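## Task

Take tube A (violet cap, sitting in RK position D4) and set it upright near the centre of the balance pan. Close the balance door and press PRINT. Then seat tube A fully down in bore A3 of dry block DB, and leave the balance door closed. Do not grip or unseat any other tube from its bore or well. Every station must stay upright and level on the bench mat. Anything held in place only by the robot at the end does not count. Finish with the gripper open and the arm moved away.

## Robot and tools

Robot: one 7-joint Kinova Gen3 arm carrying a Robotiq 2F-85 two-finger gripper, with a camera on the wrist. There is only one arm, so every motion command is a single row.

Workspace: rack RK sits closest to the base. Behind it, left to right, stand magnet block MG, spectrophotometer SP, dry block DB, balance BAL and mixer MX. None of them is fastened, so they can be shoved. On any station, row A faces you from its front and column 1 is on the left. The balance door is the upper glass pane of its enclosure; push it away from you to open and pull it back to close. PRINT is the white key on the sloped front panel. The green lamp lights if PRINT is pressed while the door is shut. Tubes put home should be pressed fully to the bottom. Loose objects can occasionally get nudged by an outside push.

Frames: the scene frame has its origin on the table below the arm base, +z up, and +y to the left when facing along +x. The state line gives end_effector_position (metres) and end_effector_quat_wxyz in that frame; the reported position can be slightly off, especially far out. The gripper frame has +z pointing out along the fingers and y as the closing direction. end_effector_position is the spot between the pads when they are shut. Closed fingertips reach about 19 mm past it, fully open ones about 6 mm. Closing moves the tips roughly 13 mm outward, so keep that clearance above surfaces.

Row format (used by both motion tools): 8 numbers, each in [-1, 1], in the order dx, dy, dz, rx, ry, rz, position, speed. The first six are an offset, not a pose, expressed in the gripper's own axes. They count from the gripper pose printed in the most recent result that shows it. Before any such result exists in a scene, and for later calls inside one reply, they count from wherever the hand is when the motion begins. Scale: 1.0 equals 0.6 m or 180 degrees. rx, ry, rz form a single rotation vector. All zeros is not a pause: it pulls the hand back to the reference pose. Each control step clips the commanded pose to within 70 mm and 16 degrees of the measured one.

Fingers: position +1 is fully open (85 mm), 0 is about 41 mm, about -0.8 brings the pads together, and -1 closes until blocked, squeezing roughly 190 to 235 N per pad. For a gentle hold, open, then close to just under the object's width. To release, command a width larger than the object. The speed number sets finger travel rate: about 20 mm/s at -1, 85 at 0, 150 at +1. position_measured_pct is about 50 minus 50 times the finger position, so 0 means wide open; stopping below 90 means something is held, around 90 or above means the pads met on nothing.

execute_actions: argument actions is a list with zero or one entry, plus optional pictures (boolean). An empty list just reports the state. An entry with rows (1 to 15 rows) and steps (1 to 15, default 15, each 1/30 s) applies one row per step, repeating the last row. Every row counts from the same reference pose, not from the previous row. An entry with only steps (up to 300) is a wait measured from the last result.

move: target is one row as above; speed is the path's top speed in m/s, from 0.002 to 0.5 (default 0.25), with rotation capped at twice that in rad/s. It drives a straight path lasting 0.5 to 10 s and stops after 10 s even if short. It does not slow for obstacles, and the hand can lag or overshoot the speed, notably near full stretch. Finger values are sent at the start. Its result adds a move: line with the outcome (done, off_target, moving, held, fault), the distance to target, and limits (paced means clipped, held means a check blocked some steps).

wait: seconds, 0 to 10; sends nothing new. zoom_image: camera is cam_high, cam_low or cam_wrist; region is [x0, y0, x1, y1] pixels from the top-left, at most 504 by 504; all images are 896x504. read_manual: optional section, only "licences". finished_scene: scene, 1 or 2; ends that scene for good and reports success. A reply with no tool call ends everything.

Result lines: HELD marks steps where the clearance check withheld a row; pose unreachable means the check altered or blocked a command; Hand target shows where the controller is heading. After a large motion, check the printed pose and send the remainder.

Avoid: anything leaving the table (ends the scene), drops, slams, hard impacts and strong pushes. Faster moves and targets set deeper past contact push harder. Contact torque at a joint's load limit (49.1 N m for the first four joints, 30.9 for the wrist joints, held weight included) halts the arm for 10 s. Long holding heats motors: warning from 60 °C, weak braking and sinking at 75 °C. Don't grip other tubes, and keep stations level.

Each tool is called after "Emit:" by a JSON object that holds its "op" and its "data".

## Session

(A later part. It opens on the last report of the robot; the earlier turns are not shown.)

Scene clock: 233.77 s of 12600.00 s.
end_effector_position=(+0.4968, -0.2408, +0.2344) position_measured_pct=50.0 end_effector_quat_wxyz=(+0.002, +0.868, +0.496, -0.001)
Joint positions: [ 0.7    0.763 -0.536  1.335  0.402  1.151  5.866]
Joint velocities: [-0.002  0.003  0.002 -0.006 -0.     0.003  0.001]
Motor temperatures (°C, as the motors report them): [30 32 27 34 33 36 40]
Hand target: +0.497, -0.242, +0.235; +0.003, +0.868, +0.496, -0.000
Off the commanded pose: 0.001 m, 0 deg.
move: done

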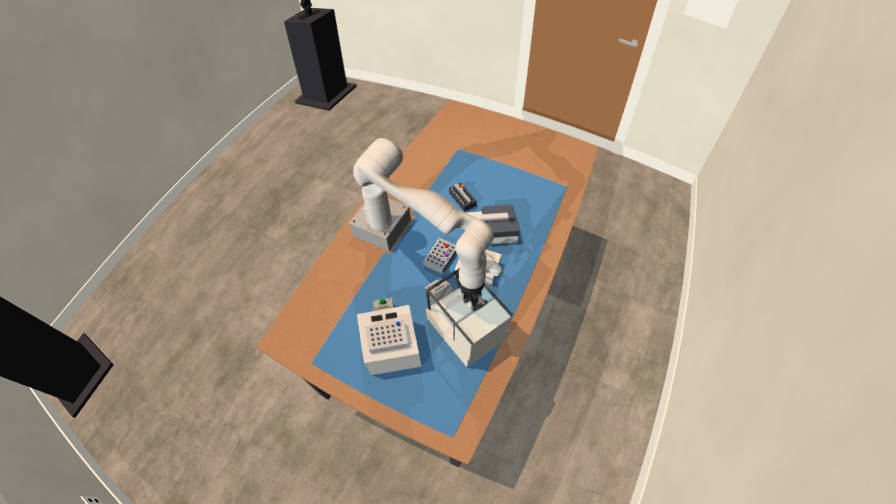

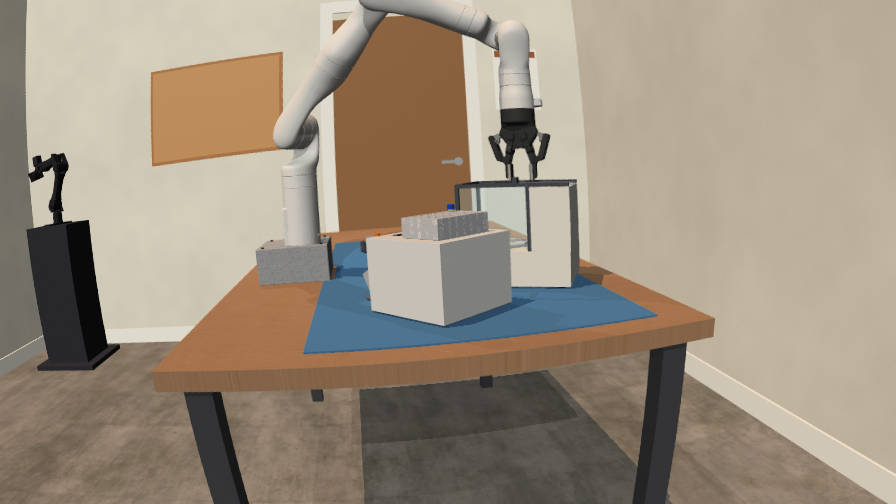

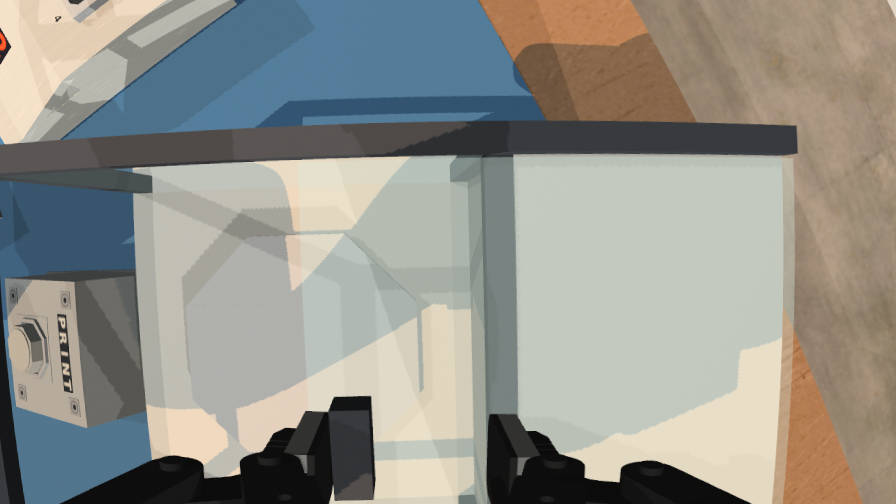

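Emit:
{"op": "move", "data": {"target": [0, 0.035, 0, 0, 0, 0, 0, 0], "speed": 0.02}}

Scene clock: 239.90 s of 12600.00 s.
end_effector_position=(+0.5146, -0.2503, +0.2343) position_measured_pct=50.0 end_effector_quat_wxyz=(+0.001, +0.868, +0.497, -0.001)
Joint positions: [ 0.682  0.806 -0.529  1.244  0.405  1.197  5.886]
Joint velocities: [-0.002  0.003  0.002 -0.007  0.     0.002  0.001]
Motor temperatures (°C, as the motors report them): [30 32 27 34 33 36 40]
Hand target: +0.515, -0.251, +0.234; +0.002, +0.868, +0.496, -0.001
Off the commanded pose: 0.001 m, 0 deg.
move: done

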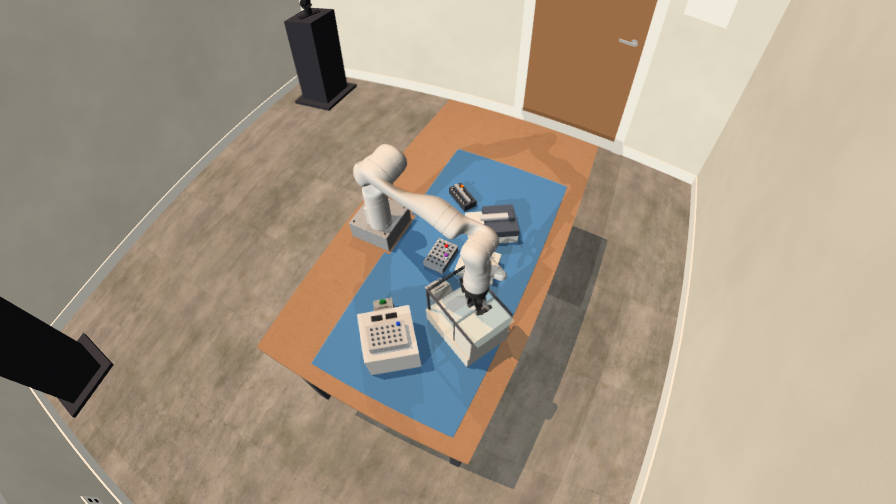

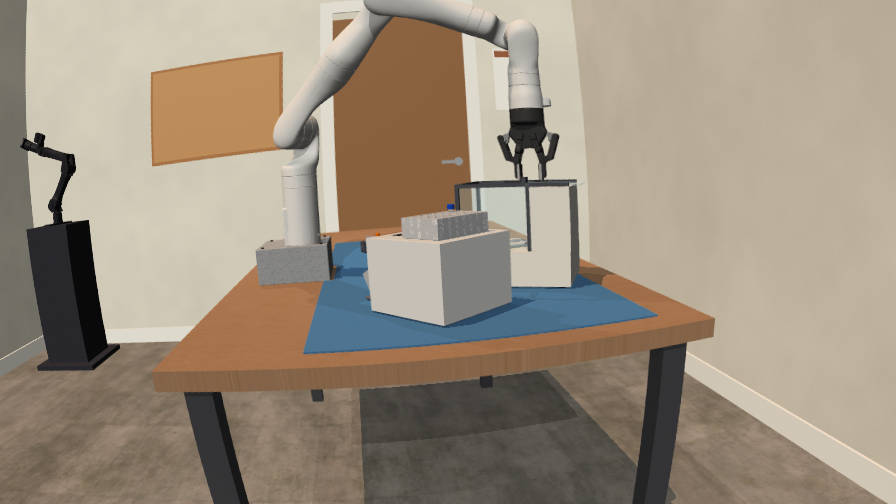

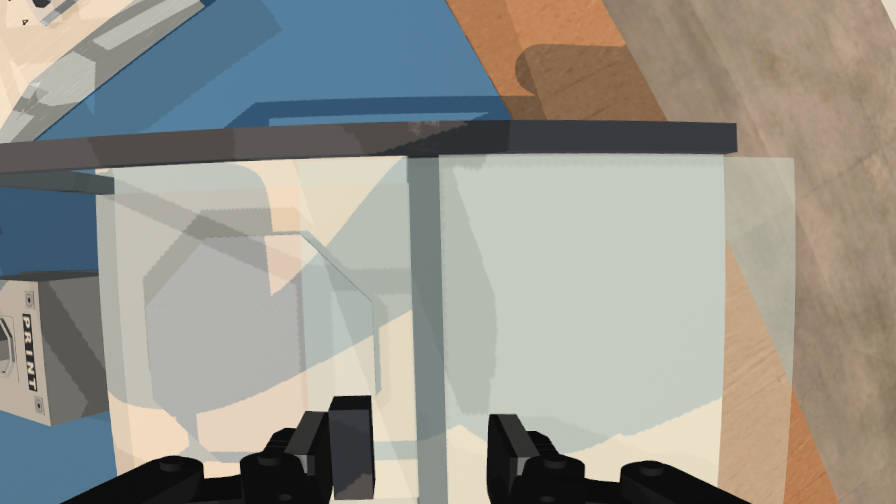

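Emit:
{"op": "move", "data": {"target": [0, 0.033, 0, 0, 0, 0, 0, 0], "speed": 0.02}}

Scene clock: 244.13 s of 12600.00 s.
end_effector_position=(+0.5275, -0.2568, +0.2345) position_measured_pct=49.6 end_effector_quat_wxyz=(-0.004, +0.867, +0.498, -0.005)
Joint positions: [ 0.664  0.847 -0.524  1.157  0.407  1.252  5.906]
Joint velocities: [-0.002  0.004  0.001 -0.005  0.003  0.004  0.002]
Motor temperatures (°C, as the motors report them): [30 32 27 34 33 36 40]
Hand target: +0.532, -0.260, +0.234; +0.001, +0.868, +0.497, -0.001
Off the commanded pose: 0.006 m, 1 deg.
move: off_target

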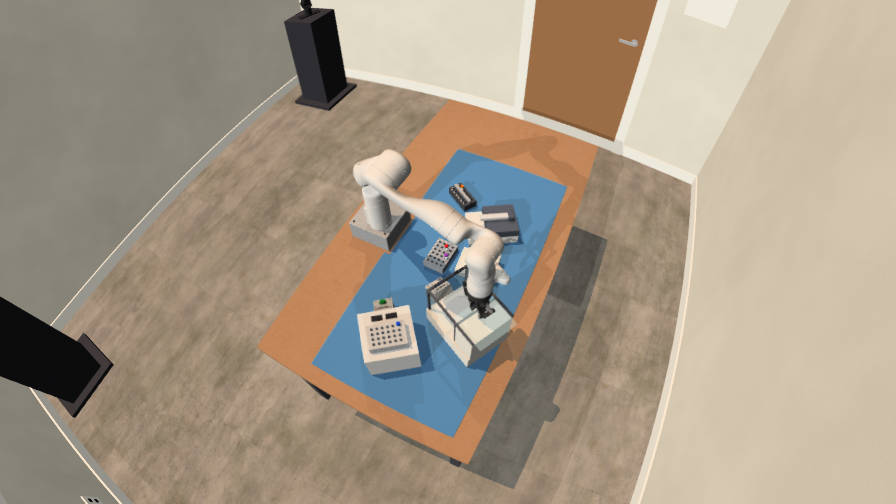

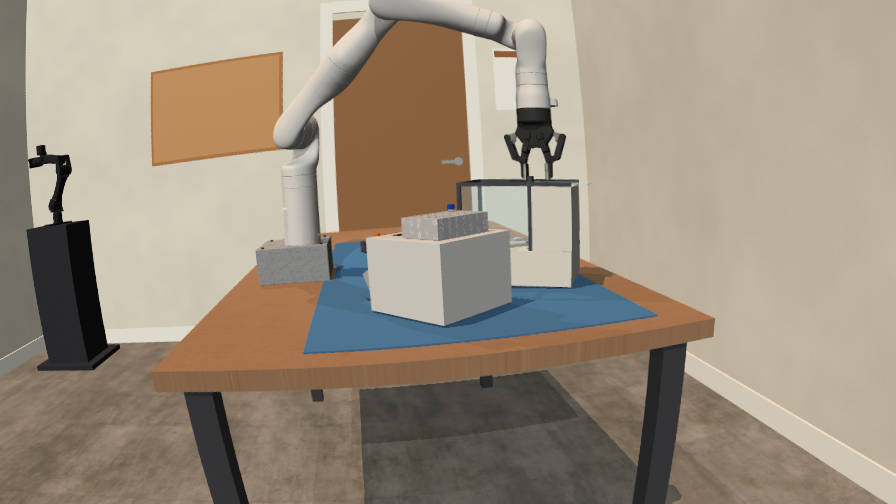

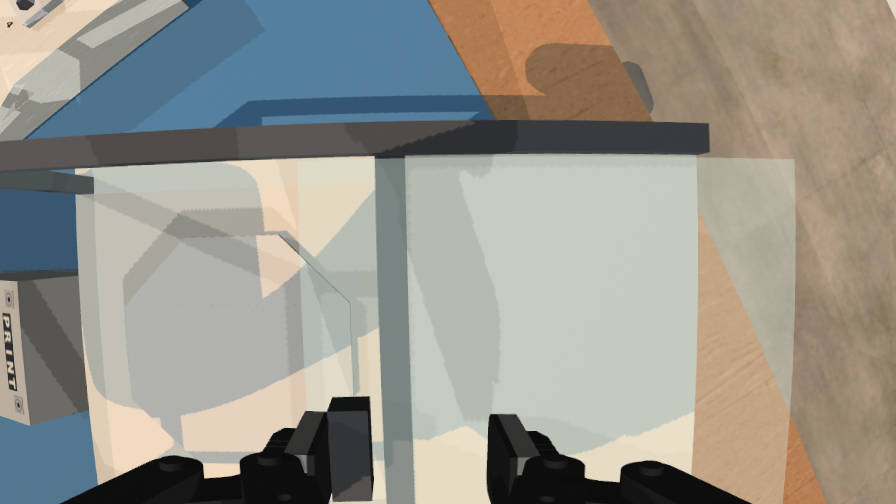

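Emit:
{"op": "move", "data": {"target": [0, -0.02, 0, 0, 0, 0, 0, 0], "speed": 0.03}}

Emit:
{"op": "move", "data": {"target": [0, 0, -0.1, 0, 0, 0, 0, 0], "speed": 0.1}}

Scene clock: 253.03 s of 12600.00 s.
end_effector_position=(+0.5172, -0.2507, +0.2344) position_measured_pct=50.0 end_effector_quat_wxyz=(-0.005, +0.867, +0.498, -0.005)
Joint positions: [ 0.674  0.821 -0.528  1.213  0.404  1.225  5.894]
Joint velocities: [ 0.002 -0.005  0.001  0.01   0.001 -0.004 -0.001]
Motor temperatures (°C, as the motors report them): [30 33 27 34 33 36 40]
Hand target: +0.517, -0.251, +0.235; -0.004, +0.867, +0.498, -0.005
Off the commanded pose: 0.000 m, 0 deg.
move: done

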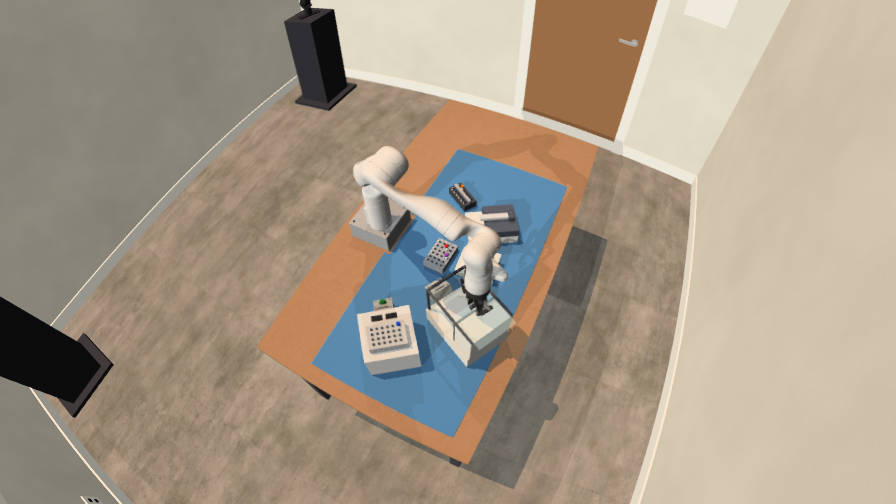

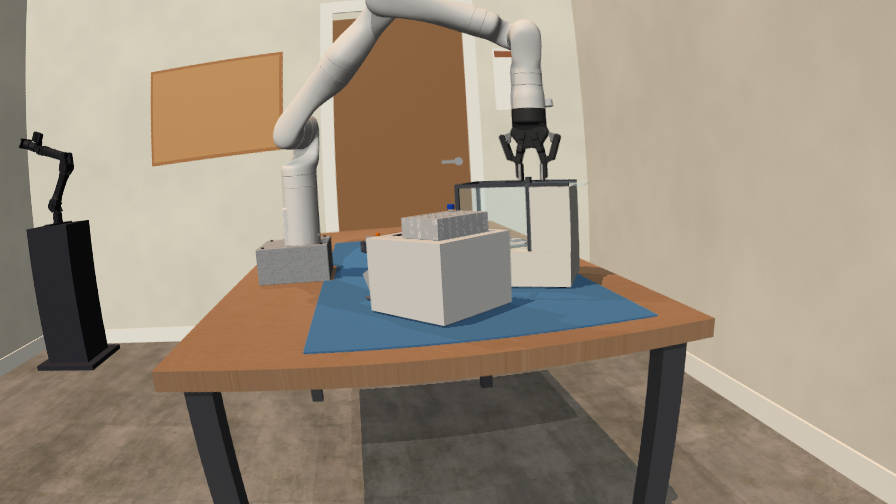

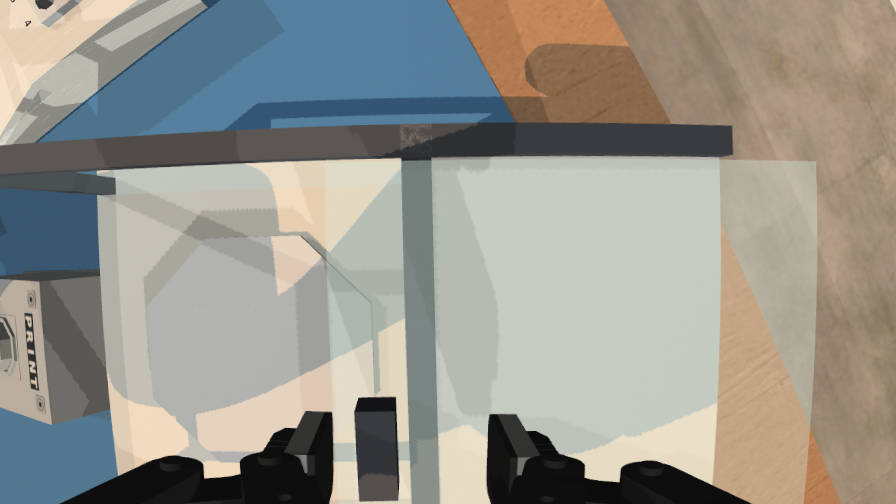

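Scene clock: 254.03 s of 12600.00 s.
end_effector_position=(+0.5178, -0.2508, +0.2943) position_measured_pct=50.0 end_effector_quat_wxyz=(-0.005, +0.867, +0.498, -0.005)
Joint positions: [ 0.668  0.768 -0.542  1.111  0.374  1.371  5.924]
Joint velocities: [-0.001 -0.001  0.    -0.003 -0.     0.003  0.002]
Motor temperatures (°C, as the motors report them): [30 33 27 34 33 36 40]
Hand target: +0.518, -0.251, +0.294; -0.005, +0.867, +0.498, -0.005
Off the commanded pose: 0.000 m, 0 deg.
move: done

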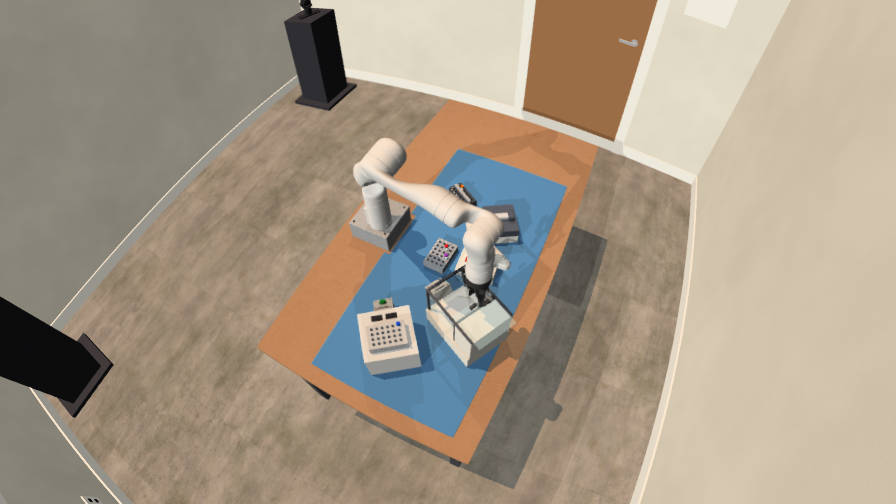

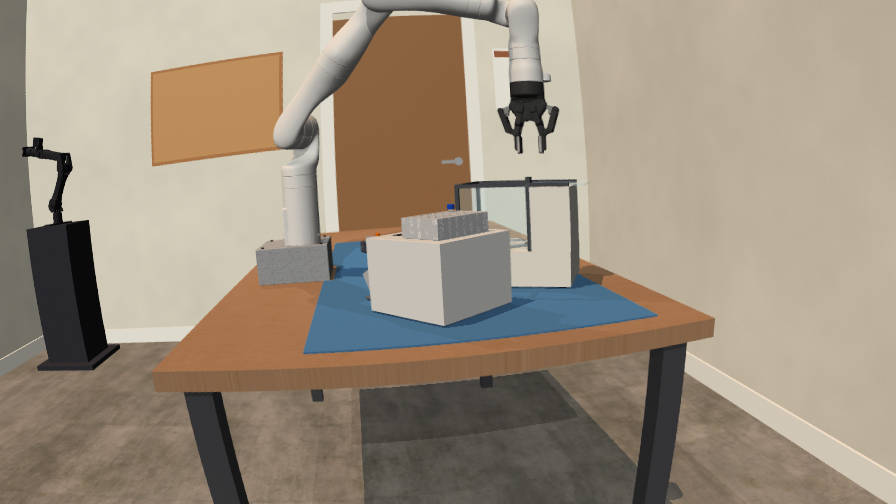

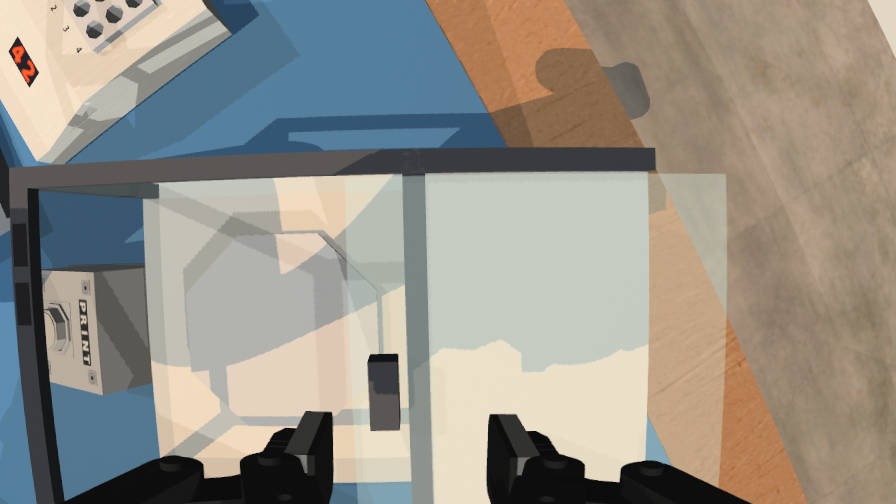

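Emit:
{"op": "move", "data": {"target": [0.167, -0.517, 0, 0, 0, 0.5, 0, 0], "speed": 0.25}}

Scene clock: 269.40 s of 12600.00 s.
end_effector_position=(+0.2993, -0.0095, +0.2967) position_measured_pct=50.0 end_effector_quat_wxyz=(+0.000, +0.965, -0.261, -0.007)
Joint positions: [ 0.338  0.135 -0.419  2.068  0.061  0.968  4.063]
Joint velocities: [-0.006 -0.005 -0.005 -0.     0.005  0.002 -0.012]
Motor temperatures (°C, as the motors report them): [30 33 27 34 33 36 40]
Hand target: +0.299, -0.009, +0.297; +0.001, +0.965, -0.261, -0.007
Off the commanded pose: 0.002 m, 0 deg.
move: done

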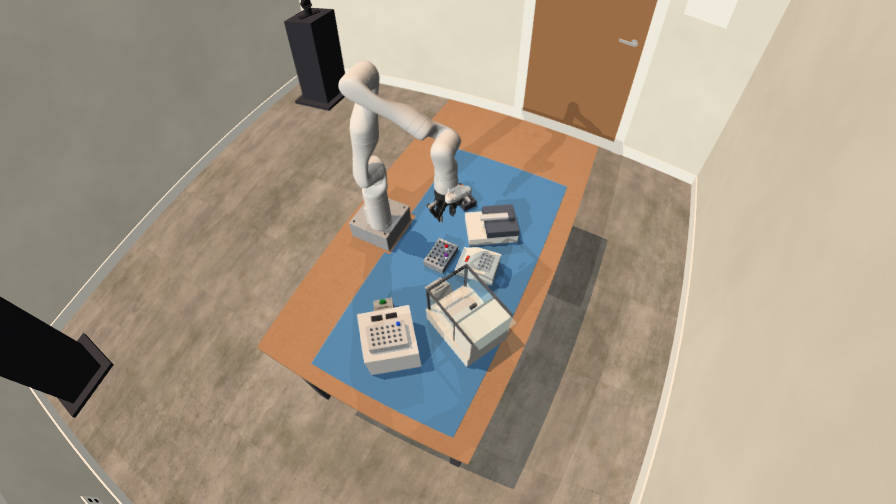

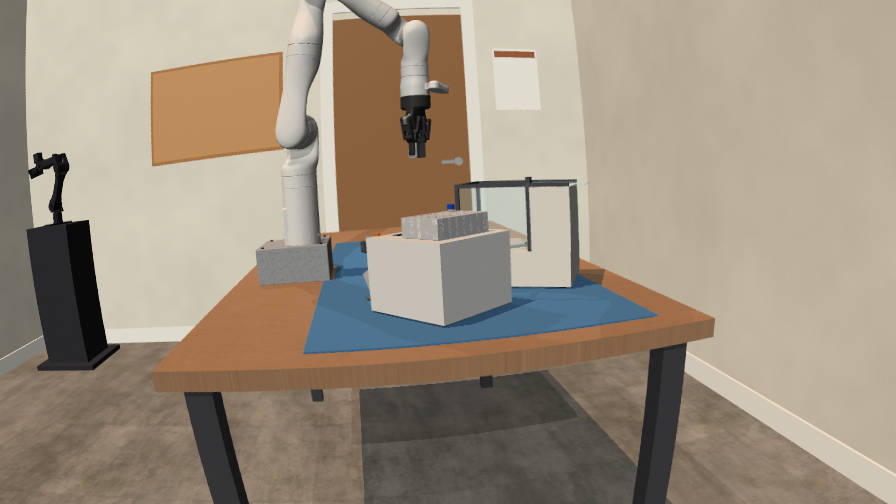

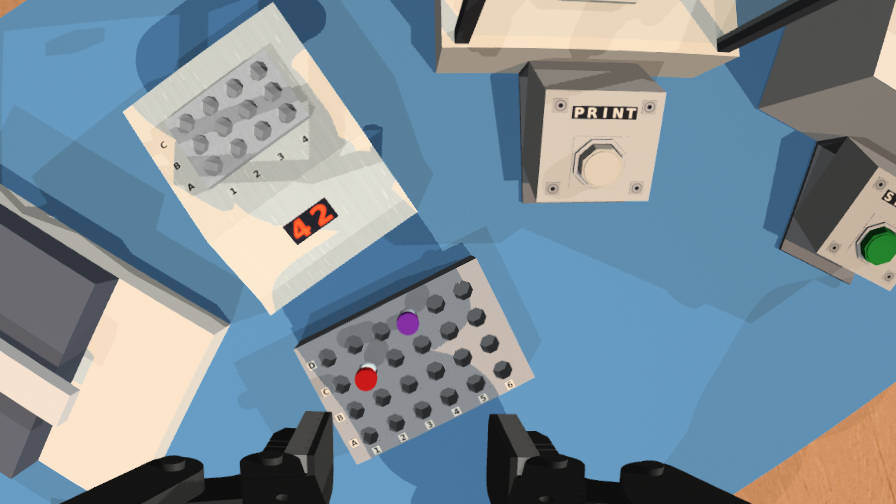

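Emit:
{"op": "move", "data": {"target": [0.0035, 0, 0.328, 0.0011, 0.0043, 0, 0, 0], "speed": 0.15}}

Scene clock: 281.47 s of 12600.00 s.
end_effector_position=(+0.2992, -0.0108, +0.1005) position_measured_pct=50.0 end_effector_quat_wxyz=(+0.001, +0.965, -0.262, +0.001)
Joint positions: [ 0.084  0.607 -0.166  2.341  0.446  0.223  3.686]
Joint velocities: [-0.014  0.007  0.005  0.002  0.004 -0.005 -0.005]
Motor temperatures (°C, as the motors report them): [30 33 27 34 33 36 40]
Hand target: +0.299, -0.010, +0.100; +0.001, +0.965, -0.262, +0.000
Off the commanded pose: 0.001 m, 0 deg.
move: done

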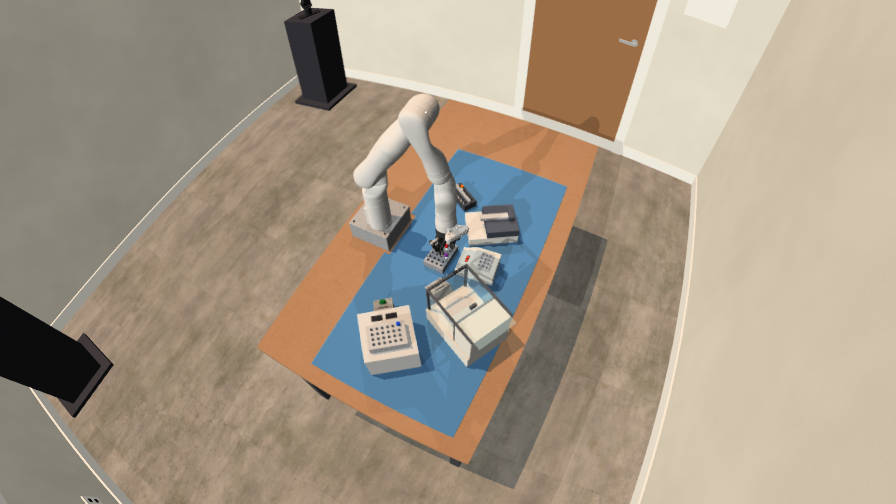

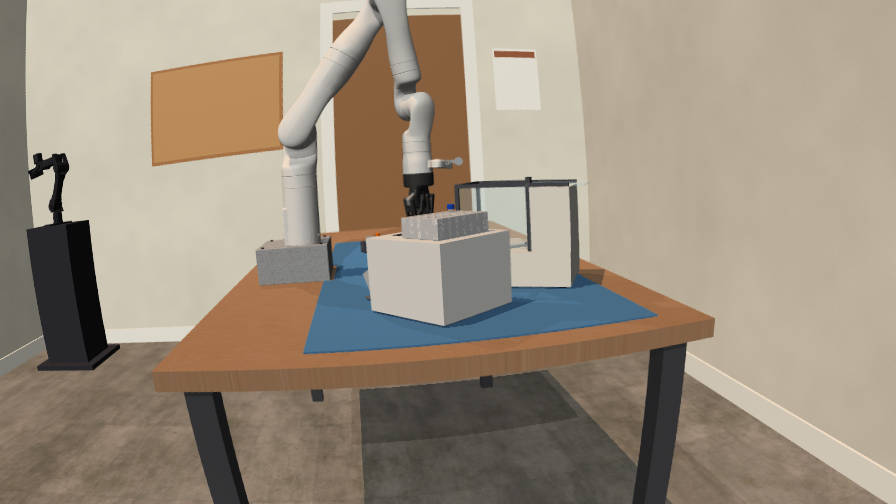

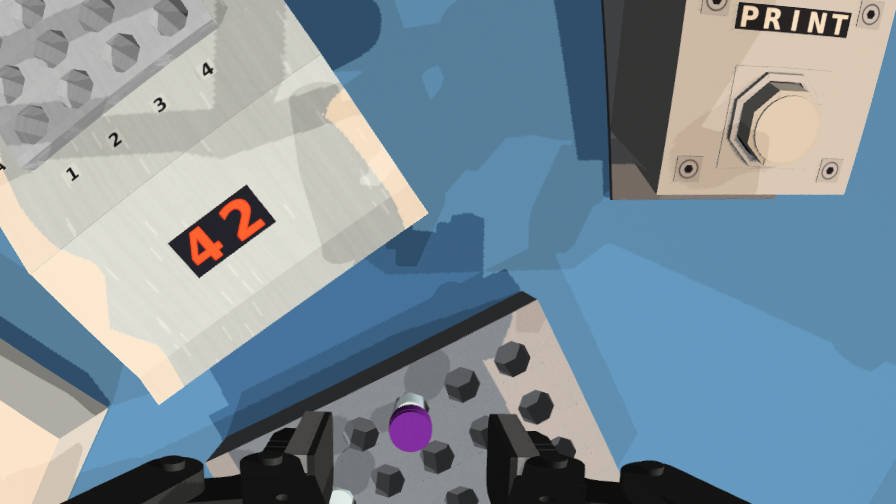

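Emit:
{"op": "move", "data": {"target": [-0.005, 0, 0.075, 0, 0, 0, 0, 0], "speed": 0.04}}

Emit:
{"op": "move", "data": {"target": [0, 0, 0, 0, 0, 0, -1, -0.5]}}

Scene clock: 288.23 s of 12600.00 s.
end_effector_position=(+0.2970, -0.0096, +0.0558) position_measured_pct=50.0 end_effector_quat_wxyz=(+0.001, +0.965, -0.262, +0.001)
Joint positions: [-0.03   0.751 -0.021  2.361  0.483  0.035  3.646]
Joint velocities: [-0.007  0.007  0.003 -0.     0.002 -0.006 -0.001]
Motor temperatures (°C, as the motors report them): [30 33 27 34 33 36 40]
Hand target: +0.297, -0.009, +0.056; +0.001, +0.965, -0.262, +0.001
Off the commanded pose: 0.001 m, 0 deg.
move: done

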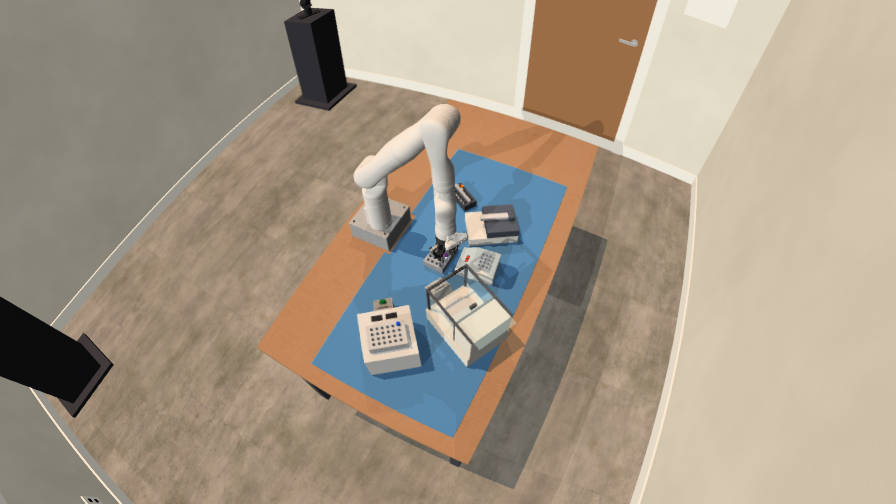

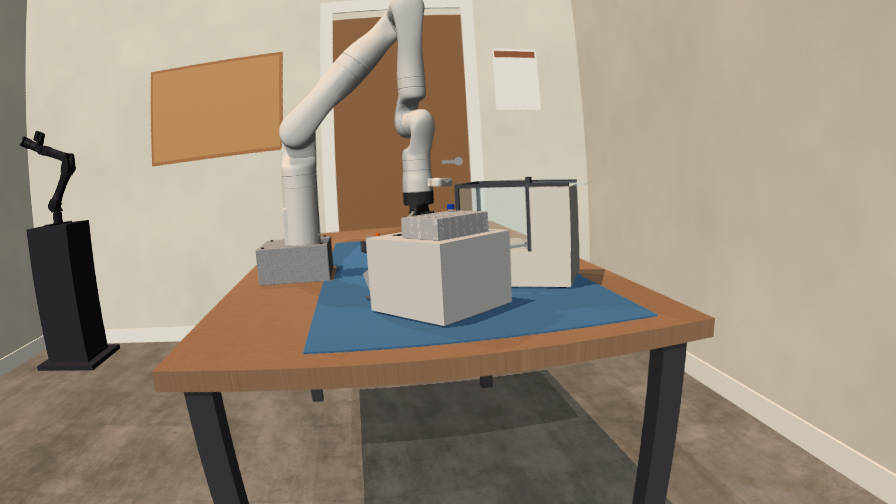

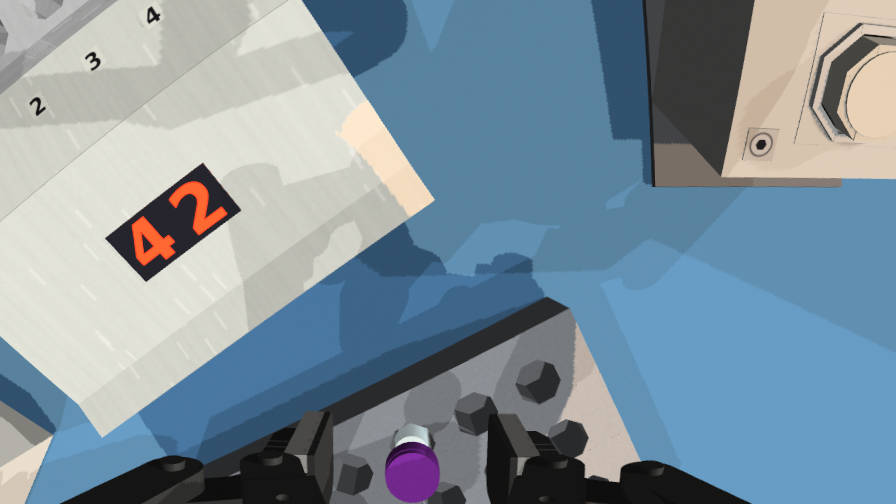

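Scene clock: 289.20 s of 12600.00 s.
end_effector_position=(+0.2969, -0.0097, +0.0560) position_measured_pct=82.9 end_effector_quat_wxyz=(+0.001, +0.965, -0.262, +0.001)
Joint positions: [-0.03   0.751 -0.021  2.361  0.483  0.035  3.646]
Joint velocities: [ 0.     0.    -0.001  0.001 -0.     0.     0.001]
Motor temperatures (°C, as the motors report them): [30 33 27 34 33 36 40]
Hand target: +0.297, -0.010, +0.056; +0.001, +0.965, -0.262, +0.001
Off the commanded pose: 0.000 m, 0 deg.
move: done

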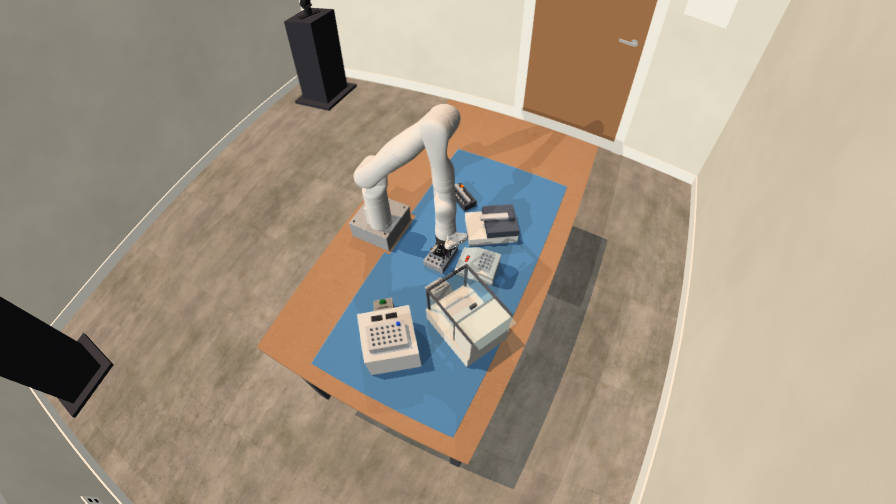

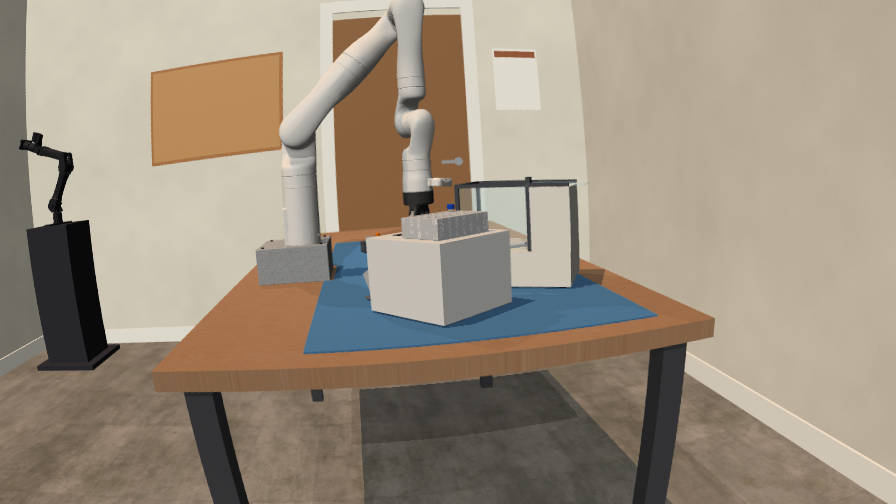

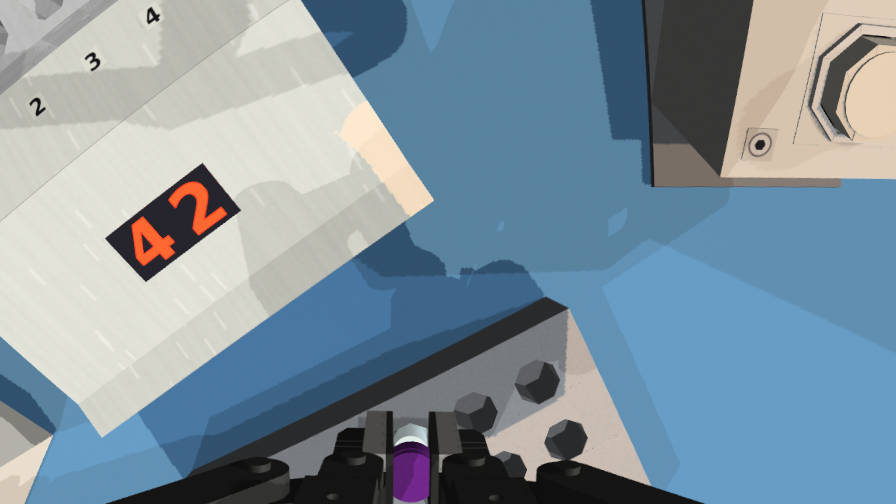

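Emit:
{"op": "move", "data": {"target": [0, 0, -0.42, 0, 0, 0, -1, -0.5], "speed": 0.15}}

Emit:
{"op": "move", "data": {"target": [0.41, 0.157, 0, 0, 0, 0, -1, -0.5], "speed": 0.2}}

Scene clock: 295.80 s of 12600.00 s.
end_effector_position=(+0.2958, -0.0088, +0.3073) position_measured_pct=82.9 end_effector_quat_wxyz=(+0.000, +0.965, -0.262, +0.001)
Joint positions: [ 0.332  0.098 -0.41   2.066  0.047  0.987  4.073]
Joint velocities: [ 0.001 -0.005  0.002 -0.002  0.     0.002  0.   ]
Motor temperatures (°C, as the motors report them): [30 33 27 34 33 36 40]
Hand target: +0.296, -0.009, +0.307; +0.000, +0.965, -0.262, +0.001
Off the commanded pose: 0.001 m, 0 deg.
move: done

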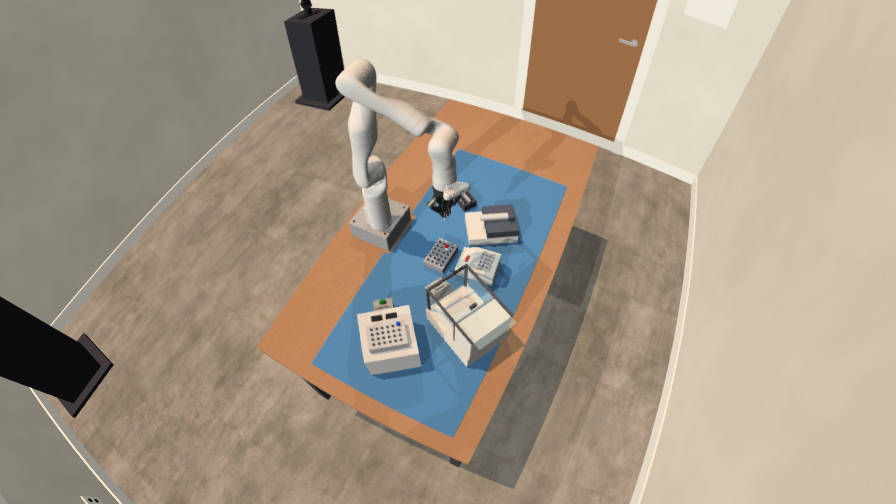

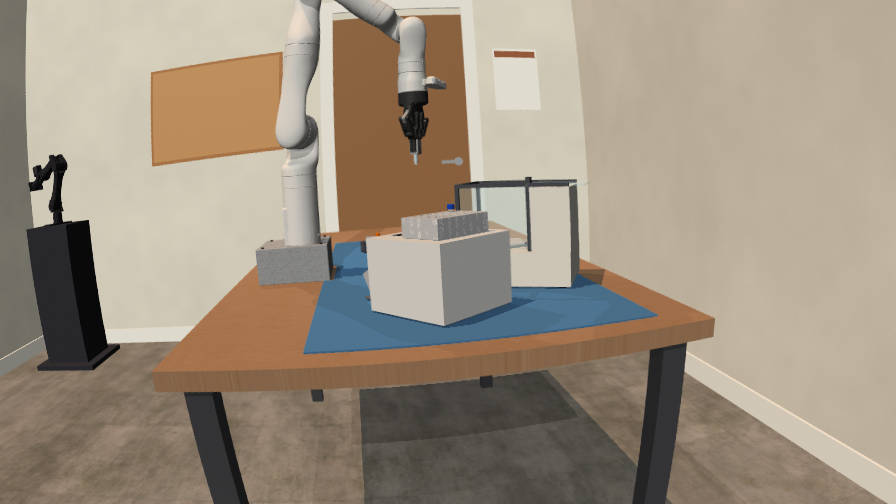

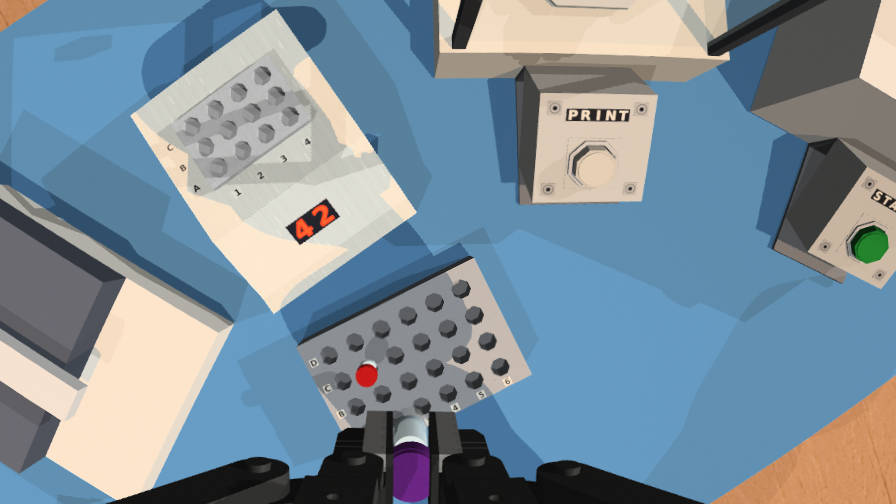

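Scene clock: 297.63 s of 12600.00 s.
end_effector_position=(+0.4613, -0.2134, +0.3087) position_measured_pct=82.9 end_effector_quat_wxyz=(-0.000, +0.965, -0.262, +0.001)
Joint positions: [ 0.543  0.55  -0.25   1.401  0.139  1.209  4.454]
Joint velocities: [-0.     0.01   0.002 -0.007 -0.002  0.002  0.001]
Motor temperatures (°C, as the motors report them): [30 33 27 34 33 36 40]
Hand target: +0.461, -0.213, +0.308; -0.000, +0.965, -0.262, +0.001
Off the commanded pose: 0.002 m, 0 deg.
move: done

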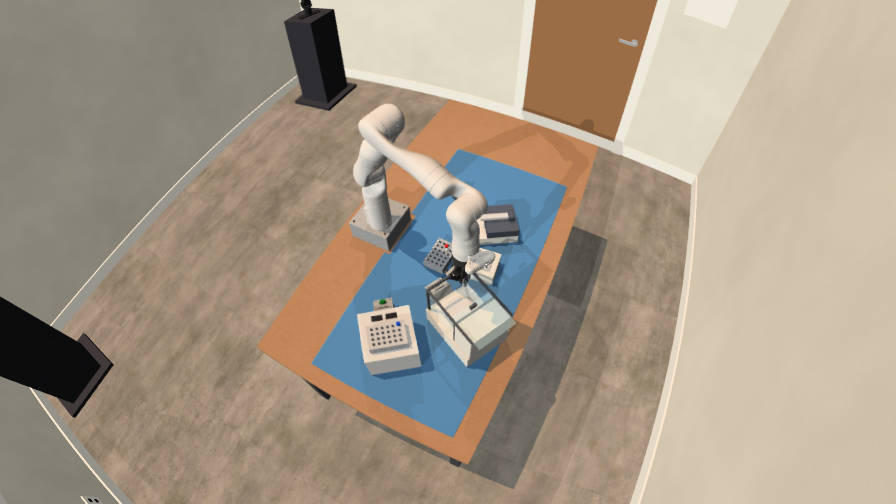

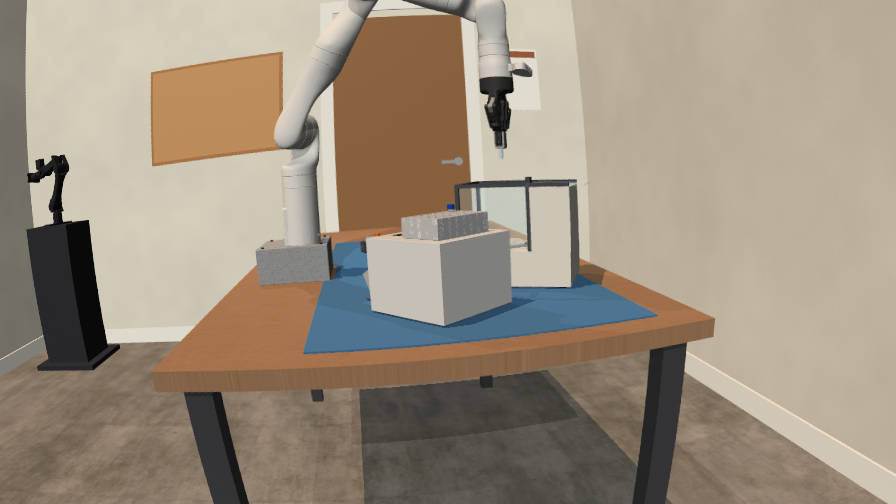

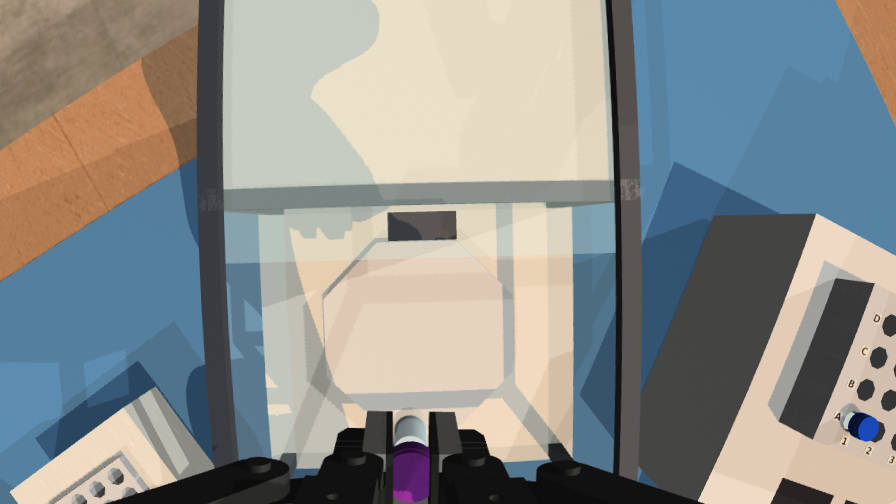

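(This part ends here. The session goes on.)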